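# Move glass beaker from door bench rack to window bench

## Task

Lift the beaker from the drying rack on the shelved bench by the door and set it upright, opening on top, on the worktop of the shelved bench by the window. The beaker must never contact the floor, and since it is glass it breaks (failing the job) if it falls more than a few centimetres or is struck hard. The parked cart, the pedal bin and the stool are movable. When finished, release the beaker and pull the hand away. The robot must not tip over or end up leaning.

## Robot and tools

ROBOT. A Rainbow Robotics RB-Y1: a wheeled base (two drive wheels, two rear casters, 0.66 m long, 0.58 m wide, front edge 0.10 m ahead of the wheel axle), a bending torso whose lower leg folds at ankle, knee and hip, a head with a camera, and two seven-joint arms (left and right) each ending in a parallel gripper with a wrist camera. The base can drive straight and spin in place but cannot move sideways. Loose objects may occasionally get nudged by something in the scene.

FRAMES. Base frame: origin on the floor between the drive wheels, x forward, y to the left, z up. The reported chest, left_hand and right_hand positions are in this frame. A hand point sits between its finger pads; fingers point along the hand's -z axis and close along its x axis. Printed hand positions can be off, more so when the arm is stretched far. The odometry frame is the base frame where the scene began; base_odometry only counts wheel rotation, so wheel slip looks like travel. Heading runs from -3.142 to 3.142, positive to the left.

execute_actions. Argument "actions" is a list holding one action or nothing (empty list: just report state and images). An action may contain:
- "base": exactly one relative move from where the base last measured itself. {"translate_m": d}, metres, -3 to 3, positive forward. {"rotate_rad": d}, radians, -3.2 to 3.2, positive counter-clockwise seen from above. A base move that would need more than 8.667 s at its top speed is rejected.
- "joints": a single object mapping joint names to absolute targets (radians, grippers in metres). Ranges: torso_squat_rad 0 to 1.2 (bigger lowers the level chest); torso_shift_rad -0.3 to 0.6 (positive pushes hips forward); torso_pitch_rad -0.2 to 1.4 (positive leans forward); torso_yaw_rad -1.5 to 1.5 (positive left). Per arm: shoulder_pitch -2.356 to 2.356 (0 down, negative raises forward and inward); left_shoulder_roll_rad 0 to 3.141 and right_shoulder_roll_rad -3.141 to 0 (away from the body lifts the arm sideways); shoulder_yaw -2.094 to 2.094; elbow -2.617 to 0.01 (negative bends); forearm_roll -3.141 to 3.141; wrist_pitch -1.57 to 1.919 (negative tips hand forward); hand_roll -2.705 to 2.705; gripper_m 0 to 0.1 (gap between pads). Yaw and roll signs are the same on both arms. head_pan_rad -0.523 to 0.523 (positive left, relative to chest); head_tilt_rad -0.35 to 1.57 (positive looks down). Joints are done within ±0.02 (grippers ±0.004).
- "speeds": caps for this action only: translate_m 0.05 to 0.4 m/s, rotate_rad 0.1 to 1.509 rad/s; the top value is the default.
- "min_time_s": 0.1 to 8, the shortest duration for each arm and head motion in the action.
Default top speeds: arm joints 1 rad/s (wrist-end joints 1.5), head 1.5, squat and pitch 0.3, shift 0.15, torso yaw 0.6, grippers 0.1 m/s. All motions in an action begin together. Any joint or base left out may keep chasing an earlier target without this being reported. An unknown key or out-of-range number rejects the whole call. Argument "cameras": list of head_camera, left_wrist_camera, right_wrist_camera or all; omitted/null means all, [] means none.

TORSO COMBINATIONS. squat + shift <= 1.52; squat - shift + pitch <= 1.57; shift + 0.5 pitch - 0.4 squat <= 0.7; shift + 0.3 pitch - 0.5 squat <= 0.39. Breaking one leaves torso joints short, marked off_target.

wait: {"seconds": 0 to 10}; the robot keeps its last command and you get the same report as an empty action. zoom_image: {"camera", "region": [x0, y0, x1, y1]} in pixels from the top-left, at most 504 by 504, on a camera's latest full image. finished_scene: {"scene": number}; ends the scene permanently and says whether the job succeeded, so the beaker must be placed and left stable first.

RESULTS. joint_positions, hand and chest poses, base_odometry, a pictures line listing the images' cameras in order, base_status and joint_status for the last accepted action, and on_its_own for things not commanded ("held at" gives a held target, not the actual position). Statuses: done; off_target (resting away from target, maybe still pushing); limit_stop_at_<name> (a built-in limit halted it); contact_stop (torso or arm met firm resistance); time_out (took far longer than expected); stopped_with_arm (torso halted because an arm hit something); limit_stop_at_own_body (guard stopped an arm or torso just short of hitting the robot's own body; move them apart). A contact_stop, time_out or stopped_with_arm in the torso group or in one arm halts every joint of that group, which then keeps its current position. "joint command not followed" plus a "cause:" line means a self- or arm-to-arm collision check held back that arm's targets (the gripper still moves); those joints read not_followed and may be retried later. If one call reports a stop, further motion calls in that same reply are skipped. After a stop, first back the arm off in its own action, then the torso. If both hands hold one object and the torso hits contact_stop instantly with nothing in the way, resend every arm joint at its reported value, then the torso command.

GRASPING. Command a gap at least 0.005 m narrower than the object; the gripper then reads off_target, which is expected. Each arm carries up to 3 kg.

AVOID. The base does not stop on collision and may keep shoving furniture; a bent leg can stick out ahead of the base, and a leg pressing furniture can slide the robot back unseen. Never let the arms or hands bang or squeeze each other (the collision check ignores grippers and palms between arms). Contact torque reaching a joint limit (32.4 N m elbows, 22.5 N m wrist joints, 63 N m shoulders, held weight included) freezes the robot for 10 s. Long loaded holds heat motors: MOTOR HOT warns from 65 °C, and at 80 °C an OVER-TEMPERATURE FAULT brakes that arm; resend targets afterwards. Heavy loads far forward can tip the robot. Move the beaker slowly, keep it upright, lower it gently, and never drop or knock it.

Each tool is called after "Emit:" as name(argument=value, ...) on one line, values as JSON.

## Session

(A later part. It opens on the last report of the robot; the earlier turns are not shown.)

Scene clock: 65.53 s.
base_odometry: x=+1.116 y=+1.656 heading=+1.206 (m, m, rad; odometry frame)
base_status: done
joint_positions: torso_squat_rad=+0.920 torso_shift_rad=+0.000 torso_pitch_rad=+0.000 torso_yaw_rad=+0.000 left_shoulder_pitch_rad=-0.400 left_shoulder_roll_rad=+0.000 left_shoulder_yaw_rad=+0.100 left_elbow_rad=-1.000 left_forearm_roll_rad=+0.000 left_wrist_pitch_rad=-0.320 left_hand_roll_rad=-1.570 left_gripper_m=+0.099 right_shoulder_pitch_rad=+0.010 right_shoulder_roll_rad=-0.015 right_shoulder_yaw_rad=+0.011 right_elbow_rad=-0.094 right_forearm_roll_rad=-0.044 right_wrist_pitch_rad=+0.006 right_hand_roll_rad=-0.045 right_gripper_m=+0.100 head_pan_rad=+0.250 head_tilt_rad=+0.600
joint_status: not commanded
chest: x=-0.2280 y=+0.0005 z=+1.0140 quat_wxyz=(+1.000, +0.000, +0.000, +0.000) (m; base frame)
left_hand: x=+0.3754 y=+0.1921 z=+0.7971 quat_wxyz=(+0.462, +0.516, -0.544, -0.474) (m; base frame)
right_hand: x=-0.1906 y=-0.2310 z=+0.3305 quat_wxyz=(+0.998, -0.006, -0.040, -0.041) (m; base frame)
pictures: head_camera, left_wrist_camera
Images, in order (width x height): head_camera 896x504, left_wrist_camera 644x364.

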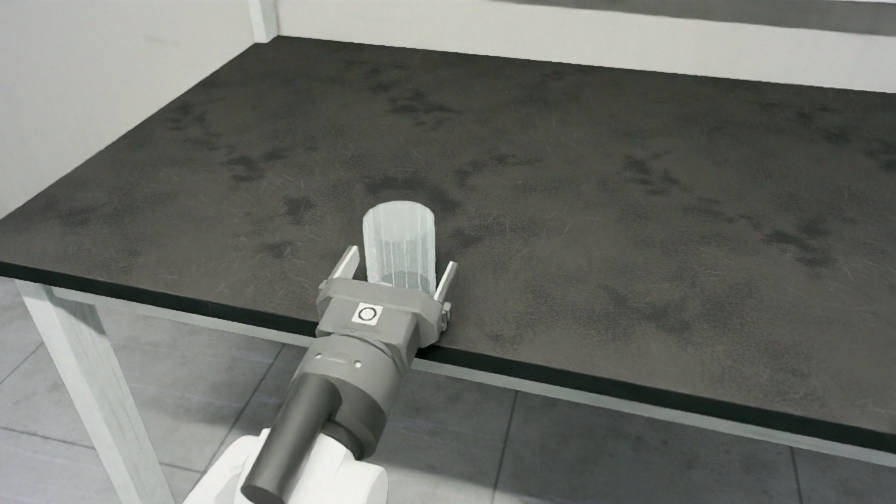

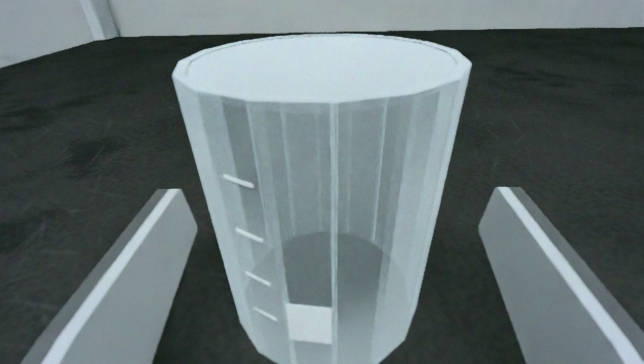

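Emit:
execute_actions(actions=[{"base":{"translate_m":0.022},"speeds":{"translate_m":0.05},"joints":{"left_shoulder_yaw_rad":0.11}}], cameras=[])

Emit:
execute_actions(actions=[{"joints":{"left_gripper_m":0.058}}], cameras=["left_wrist_camera"])

Emit:
execute_actions(actions=[{"joints":{"torso_squat_rad":0.76}}], cameras=[])

Emit:
execute_actions(actions=[{"base":{"translate_m":0.08},"joints":{"left_hand_roll_rad":1.57}}], cameras=[])

Emit:
execute_actions(actions=[{"joints":{"left_wrist_pitch_rad":-0.07},"min_time_s":1}], cameras=["head_camera","left_wrist_camera"])

Scene clock: 68.17 s.
base_odometry: x=+1.124 y=+1.677 heading=+1.205 (m, m, rad; odometry frame)
base_status: done
joint_positions: torso_squat_rad=+0.920 torso_shift_rad=+0.000 torso_pitch_rad=+0.000 torso_yaw_rad=+0.000 left_shoulder_pitch_rad=-0.400 left_shoulder_roll_rad=+0.000 left_shoulder_yaw_rad=+0.110 left_elbow_rad=-1.000 left_forearm_roll_rad=+0.000 left_wrist_pitch_rad=-0.320 left_hand_roll_rad=-1.570 left_gripper_m=+0.100 right_shoulder_pitch_rad=+0.010 right_shoulder_roll_rad=-0.015 right_shoulder_yaw_rad=+0.011 right_elbow_rad=-0.094 right_forearm_roll_rad=-0.044 right_wrist_pitch_rad=+0.006 right_hand_roll_rad=-0.045 right_gripper_m=+0.100 head_pan_rad=+0.250 head_tilt_rad=+0.600
joint_status: all done
chest: x=-0.2280 y=+0.0005 z=+1.0140 quat_wxyz=(+1.000, +0.000, +0.000, +0.000) (m; base frame)
left_hand: x=+0.3756 y=+0.1966 z=+0.7970 quat_wxyz=(+0.465, +0.518, -0.542, -0.471) (m; base frame)
right_hand: x=-0.1906 y=-0.2310 z=+0.3305 quat_wxyz=(+0.998, -0.006, -0.040, -0.041) (m; base frame)
pictures: none
No camera images: the call's "cameras" was empty. Leave "cameras" out to get every camera's image.

Scene clock: 69.07 s.
base_odometry: x=+1.124 y=+1.677 heading=+1.205 (m, m, rad; odometry frame)
base_status: not commanded
joint_positions: torso_squat_rad=+0.920 torso_shift_rad=+0.000 torso_pitch_rad=+0.000 torso_yaw_rad=+0.000 left_shoulder_pitch_rad=-0.400 left_shoulder_roll_rad=+0.000 left_shoulder_yaw_rad=+0.110 left_elbow_rad=-1.000 left_forearm_roll_rad=+0.000 left_wrist_pitch_rad=-0.320 left_hand_roll_rad=-1.570 left_gripper_m=+0.070 right_shoulder_pitch_rad=+0.010 right_shoulder_roll_rad=-0.015 right_shoulder_yaw_rad=+0.011 right_elbow_rad=-0.094 right_forearm_roll_rad=-0.044 right_wrist_pitch_rad=+0.006 right_hand_roll_rad=-0.045 right_gripper_m=+0.100 head_pan_rad=+0.250 head_tilt_rad=+0.600
joint_status: left_gripper_m off_target (ended at +0.070, target +0.058)
chest: x=-0.2280 y=+0.0005 z=+1.0140 quat_wxyz=(+1.000, +0.000, +0.000, +0.000) (m; base frame)
left_hand: x=+0.3756 y=+0.1966 z=+0.7970 quat_wxyz=(+0.465, +0.518, -0.542, -0.471) (m; base frame)
right_hand: x=-0.1906 y=-0.2310 z=+0.3305 quat_wxyz=(+0.998, -0.006, -0.040, -0.041) (m; base frame)
pictures: left_wrist_camera
Images, in order (width x height): left_wrist_camera 644x364.

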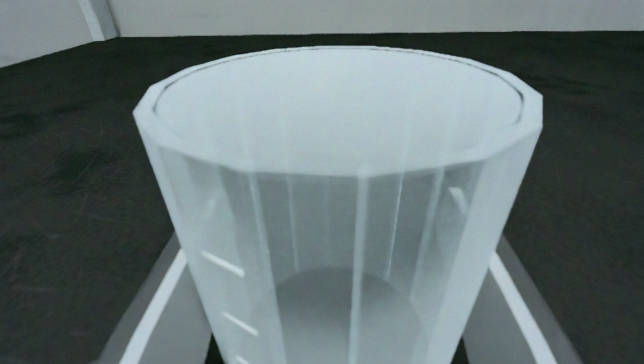

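Scene clock: 70.37 s.
base_odometry: x=+1.124 y=+1.677 heading=+1.205 (m, m, rad; odometry frame)
base_status: not commanded
joint_positions: torso_squat_rad=+0.760 torso_shift_rad=+0.000 torso_pitch_rad=+0.000 torso_yaw_rad=+0.000 left_shoulder_pitch_rad=-0.400 left_shoulder_roll_rad=+0.000 left_shoulder_yaw_rad=+0.110 left_elbow_rad=-1.000 left_forearm_roll_rad=+0.000 left_wrist_pitch_rad=-0.320 left_hand_roll_rad=-1.570 left_gripper_m=+0.070 right_shoulder_pitch_rad=+0.010 right_shoulder_roll_rad=-0.015 right_shoulder_yaw_rad=+0.011 right_elbow_rad=-0.094 right_forearm_roll_rad=-0.044 right_wrist_pitch_rad=+0.006 right_hand_roll_rad=-0.045 right_gripper_m=+0.100 head_pan_rad=+0.250 head_tilt_rad=+0.600
joint_status: all done
chest: x=-0.2279 y=+0.0005 z=+1.0973 quat_wxyz=(+1.000, +0.000, +0.000, +0.000) (m; base frame)
left_hand: x=+0.3756 y=+0.1967 z=+0.8802 quat_wxyz=(+0.465, +0.518, -0.542, -0.471) (m; base frame)
right_hand: x=-0.1906 y=-0.2309 z=+0.4138 quat_wxyz=(+0.998, -0.006, -0.040, -0.041) (m; base frame)
pictures: none
No camera images: the call's "cameras" was empty. Leave "cameras" out to get every camera's image.

Scene clock: 73.03 s.
base_odometry: x=+1.153 y=+1.751 heading=+1.204 (m, m, rad; odometry frame)
base_status: done
joint_positions: torso_squat_rad=+0.760 torso_shift_rad=+0.000 torso_pitch_rad=+0.000 torso_yaw_rad=+0.000 left_shoulder_pitch_rad=-0.400 left_shoulder_roll_rad=+0.000 left_shoulder_yaw_rad=+0.110 left_elbow_rad=-1.000 left_forearm_roll_rad=+0.000 left_wrist_pitch_rad=-0.320 left_hand_roll_rad=+1.570 left_gripper_m=+0.070 right_shoulder_pitch_rad=+0.010 right_shoulder_roll_rad=-0.015 right_shoulder_yaw_rad=+0.011 right_elbow_rad=-0.094 right_forearm_roll_rad=-0.044 right_wrist_pitch_rad=+0.006 right_hand_roll_rad=-0.045 right_gripper_m=+0.100 head_pan_rad=+0.250 head_tilt_rad=+0.600
joint_status: all done
chest: x=-0.2280 y=+0.0005 z=+1.0973 quat_wxyz=(+1.000, +0.000, +0.000, +0.000) (m; base frame)
left_hand: x=+0.3756 y=+0.1967 z=+0.8802 quat_wxyz=(+0.471, -0.542, -0.518, +0.464) (m; base frame)
right_hand: x=-0.1905 y=-0.2309 z=+0.4138 quat_wxyz=(+0.998, -0.006, -0.040, -0.041) (m; base frame)
pictures: none
No camera images: the call's "cameras" was empty. Leave "cameras" out to get every camera's image.

Scene clock: 74.33 s.
base_odometry: x=+1.153 y=+1.751 heading=+1.204 (m, m, rad; odometry frame)
base_status: not commanded
joint_positions: torso_squat_rad=+0.760 torso_shift_rad=+0.000 torso_pitch_rad=+0.000 torso_yaw_rad=+0.000 left_shoulder_pitch_rad=-0.400 left_shoulder_roll_rad=+0.000 left_shoulder_yaw_rad=+0.110 left_elbow_rad=-1.000 left_forearm_roll_rad=+0.000 left_wrist_pitch_rad=-0.070 left_hand_roll_rad=+1.570 left_gripper_m=+0.070 right_shoulder_pitch_rad=+0.010 right_shoulder_roll_rad=-0.015 right_shoulder_yaw_rad=+0.011 right_elbow_rad=-0.094 right_forearm_roll_rad=-0.044 right_wrist_pitch_rad=+0.006 right_hand_roll_rad=-0.045 right_gripper_m=+0.100 head_pan_rad=+0.250 head_tilt_rad=+0.600
joint_status: all done
chest: x=-0.2280 y=+0.0005 z=+1.0973 quat_wxyz=(+1.000, +0.000, +0.000, +0.000) (m; base frame)
left_hand: x=+0.3755 y=+0.1958 z=+0.8227 quat_wxyz=(+0.535, -0.479, -0.456, +0.525) (m; base frame)
right_hand: x=-0.1905 y=-0.2309 z=+0.4138 quat_wxyz=(+0.998, -0.006, -0.040, -0.041) (m; base frame)
pictures: head_camera, left_wrist_camera
Images, in order (width x height): head_camera 896x504, left_wrist_camera 644x364.

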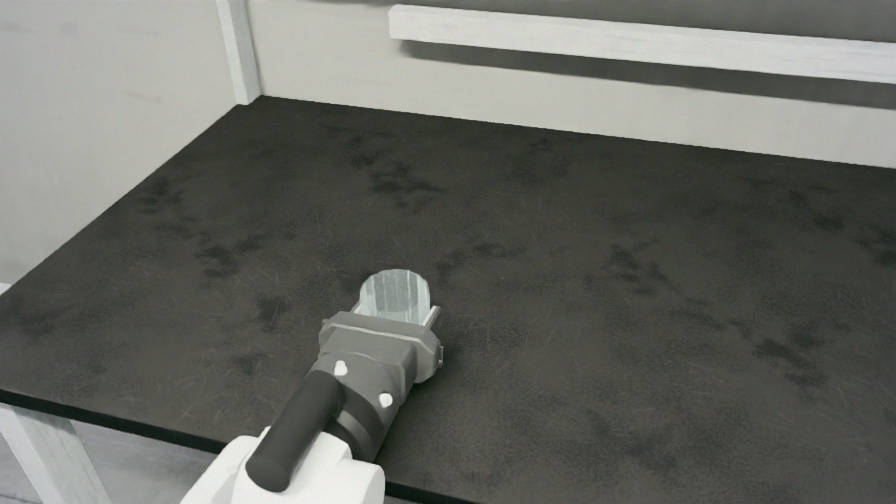

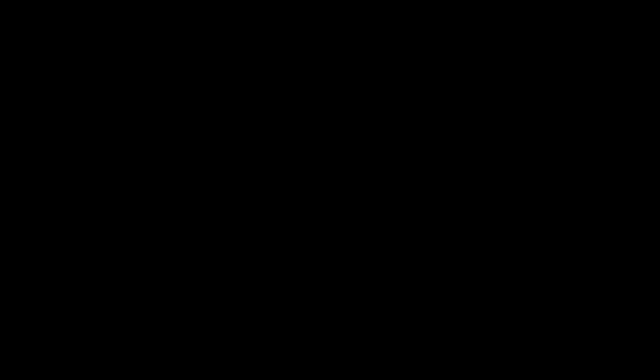

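Emit:
execute_actions(actions=[{"joints":{"torso_squat_rad":0.778}}], cameras=[])

Scene clock: 75.43 s.
base_odometry: x=+1.153 y=+1.751 heading=+1.204 (m, m, rad; odometry frame)
base_status: not commanded
joint_positions: torso_squat_rad=+0.778 torso_shift_rad=+0.000 torso_pitch_rad=+0.000 torso_yaw_rad=+0.000 left_shoulder_pitch_rad=-0.400 left_shoulder_roll_rad=+0.000 left_shoulder_yaw_rad=+0.110 left_elbow_rad=-1.000 left_forearm_roll_rad=+0.000 left_wrist_pitch_rad=-0.070 left_hand_roll_rad=+1.570 left_gripper_m=+0.070 right_shoulder_pitch_rad=+0.010 right_shoulder_roll_rad=-0.015 right_shoulder_yaw_rad=+0.011 right_elbow_rad=-0.094 right_forearm_roll_rad=-0.044 right_wrist_pitch_rad=+0.006 right_hand_roll_rad=-0.045 right_gripper_m=+0.100 head_pan_rad=+0.250 head_tilt_rad=+0.600
joint_status: all done
chest: x=-0.2281 y=+0.0005 z=+1.0885 quat_wxyz=(+1.000, +0.000, +0.000, +0.000) (m; base frame)
left_hand: x=+0.3754 y=+0.1958 z=+0.8140 quat_wxyz=(+0.535, -0.479, -0.456, +0.525) (m; base frame)
right_hand: x=-0.1905 y=-0.2309 z=+0.4051 quat_wxyz=(+0.998, -0.006, -0.040, -0.041) (m; base frame)
pictures: none
No camera images: the call's "cameras" was empty. Leave "cameras" out to get every camera's image.

Emit:
execute_actions(actions=[{"joints":{"torso_squat_rad":0.787}}], cameras=[])

Emit:
execute_actions(actions=[{"joints":{"left_gripper_m":0.1}}], cameras=[])

Emit:
execute_actions(actions=[{"base":{"translate_m":-0.4}}], cameras=["head_camera"])

Scene clock: 77.13 s.
base_odometry: x=+1.153 y=+1.751 heading=+1.204 (m, m, rad; odometry frame)
base_status: not commanded
joint_positions: torso_squat_rad=+0.787 torso_shift_rad=+0.000 torso_pitch_rad=-0.001 torso_yaw_rad=+0.000 left_shoulder_pitch_rad=-0.401 left_shoulder_roll_rad=+0.000 left_shoulder_yaw_rad=+0.110 left_elbow_rad=-1.001 left_forearm_roll_rad=+0.000 left_wrist_pitch_rad=-0.071 left_hand_roll_rad=+1.570 left_gripper_m=+0.070 right_shoulder_pitch_rad=+0.010 right_shoulder_roll_rad=-0.015 right_shoulder_yaw_rad=+0.011 right_elbow_rad=-0.094 right_forearm_roll_rad=-0.044 right_wrist_pitch_rad=+0.006 right_hand_roll_rad=-0.045 right_gripper_m=+0.100 head_pan_rad=+0.250 head_tilt_rad=+0.600
joint_status: all done
chest: x=-0.2283 y=+0.0005 z=+1.0841 quat_wxyz=(+1.000, +0.000, +0.000, +0.000) (m; base frame)
left_hand: x=+0.3759 y=+0.1956 z=+0.8113 quat_wxyz=(+0.535, -0.480, -0.457, +0.524) (m; base frame)
right_hand: x=-0.1904 y=-0.2309 z=+0.4006 quat_wxyz=(+0.998, -0.006, -0.040, -0.041) (m; base frame)
pictures: none
No camera images: the call's "cameras" was empty. Leave "cameras" out to get every camera's image.

Scene clock: 78.03 s.
base_odometry: x=+1.153 y=+1.751 heading=+1.204 (m, m, rad; odometry frame)
base_status: not commanded
joint_positions: torso_squat_rad=+0.787 torso_shift_rad=+0.000 torso_pitch_rad=+0.000 torso_yaw_rad=+0.000 left_shoulder_pitch_rad=-0.400 left_shoulder_roll_rad=+0.000 left_shoulder_yaw_rad=+0.110 left_elbow_rad=-1.000 left_forearm_roll_rad=+0.000 left_wrist_pitch_rad=-0.070 left_hand_roll_rad=+1.570 left_gripper_m=+0.099 right_shoulder_pitch_rad=+0.010 right_shoulder_roll_rad=-0.015 right_shoulder_yaw_rad=+0.011 right_elbow_rad=-0.094 right_forearm_roll_rad=-0.044 right_wrist_pitch_rad=+0.006 right_hand_roll_rad=-0.045 right_gripper_m=+0.100 head_pan_rad=+0.250 head_tilt_rad=+0.600
joint_status: all done
chest: x=-0.2281 y=+0.0005 z=+1.0841 quat_wxyz=(+1.000, +0.000, +0.000, +0.000) (m; base frame)
left_hand: x=+0.3756 y=+0.1958 z=+0.8101 quat_wxyz=(+0.535, -0.479, -0.456, +0.525) (m; base frame)
right_hand: x=-0.1905 y=-0.2309 z=+0.4006 quat_wxyz=(+0.998, -0.006, -0.040, -0.041) (m; base frame)
pictures: none
No camera images: the call's "cameras" was empty. Leave "cameras" out to get every camera's image.

Scene clock: 80.70 s.
base_odometry: x=+1.009 y=+1.378 heading=+1.202 (m, m, rad; odometry frame)
base_status: done
joint_positions: torso_squat_rad=+0.787 torso_shift_rad=+0.000 torso_pitch_rad=+0.000 torso_yaw_rad=+0.000 left_shoulder_pitch_rad=-0.400 left_shoulder_roll_rad=+0.000 left_shoulder_yaw_rad=+0.110 left_elbow_rad=-1.000 left_forearm_roll_rad=+0.000 left_wrist_pitch_rad=-0.070 left_hand_roll_rad=+1.570 left_gripper_m=+0.099 right_shoulder_pitch_rad=+0.010 right_shoulder_roll_rad=-0.015 right_shoulder_yaw_rad=+0.011 right_elbow_rad=-0.094 right_forearm_roll_rad=-0.044 right_wrist_pitch_rad=+0.006 right_hand_roll_rad=-0.045 right_gripper_m=+0.100 head_pan_rad=+0.250 head_tilt_rad=+0.600
joint_status: not commanded
chest: x=-0.2281 y=+0.0005 z=+1.0841 quat_wxyz=(+1.000, +0.000, +0.000, +0.000) (m; base frame)
left_hand: x=+0.3755 y=+0.1958 z=+0.8097 quat_wxyz=(+0.535, -0.479, -0.456, +0.525) (m; base frame)
right_hand: x=-0.1906 y=-0.2309 z=+0.4006 quat_wxyz=(+0.998, -0.006, -0.040, -0.041) (m; base frame)
pictures: head_camera
Images, in order (width x height): head_camera 896x504.

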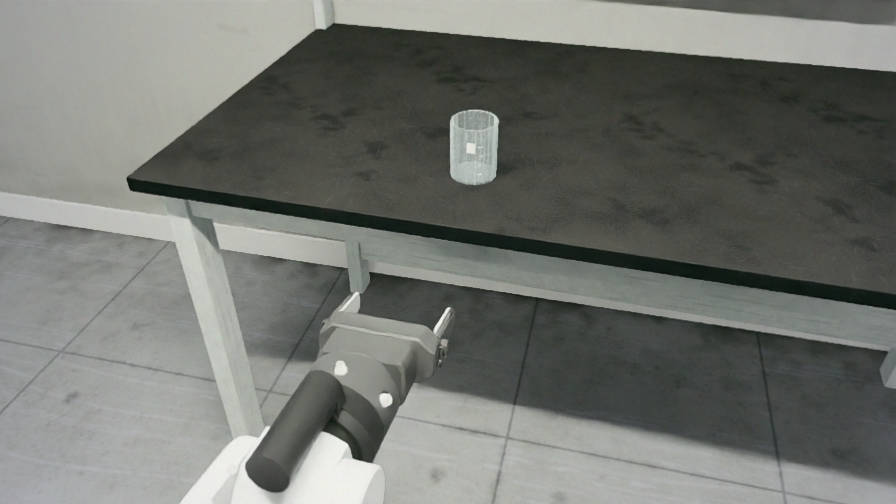

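Emit:
finished_scene(scene=2)

The scene is finished: the task was done.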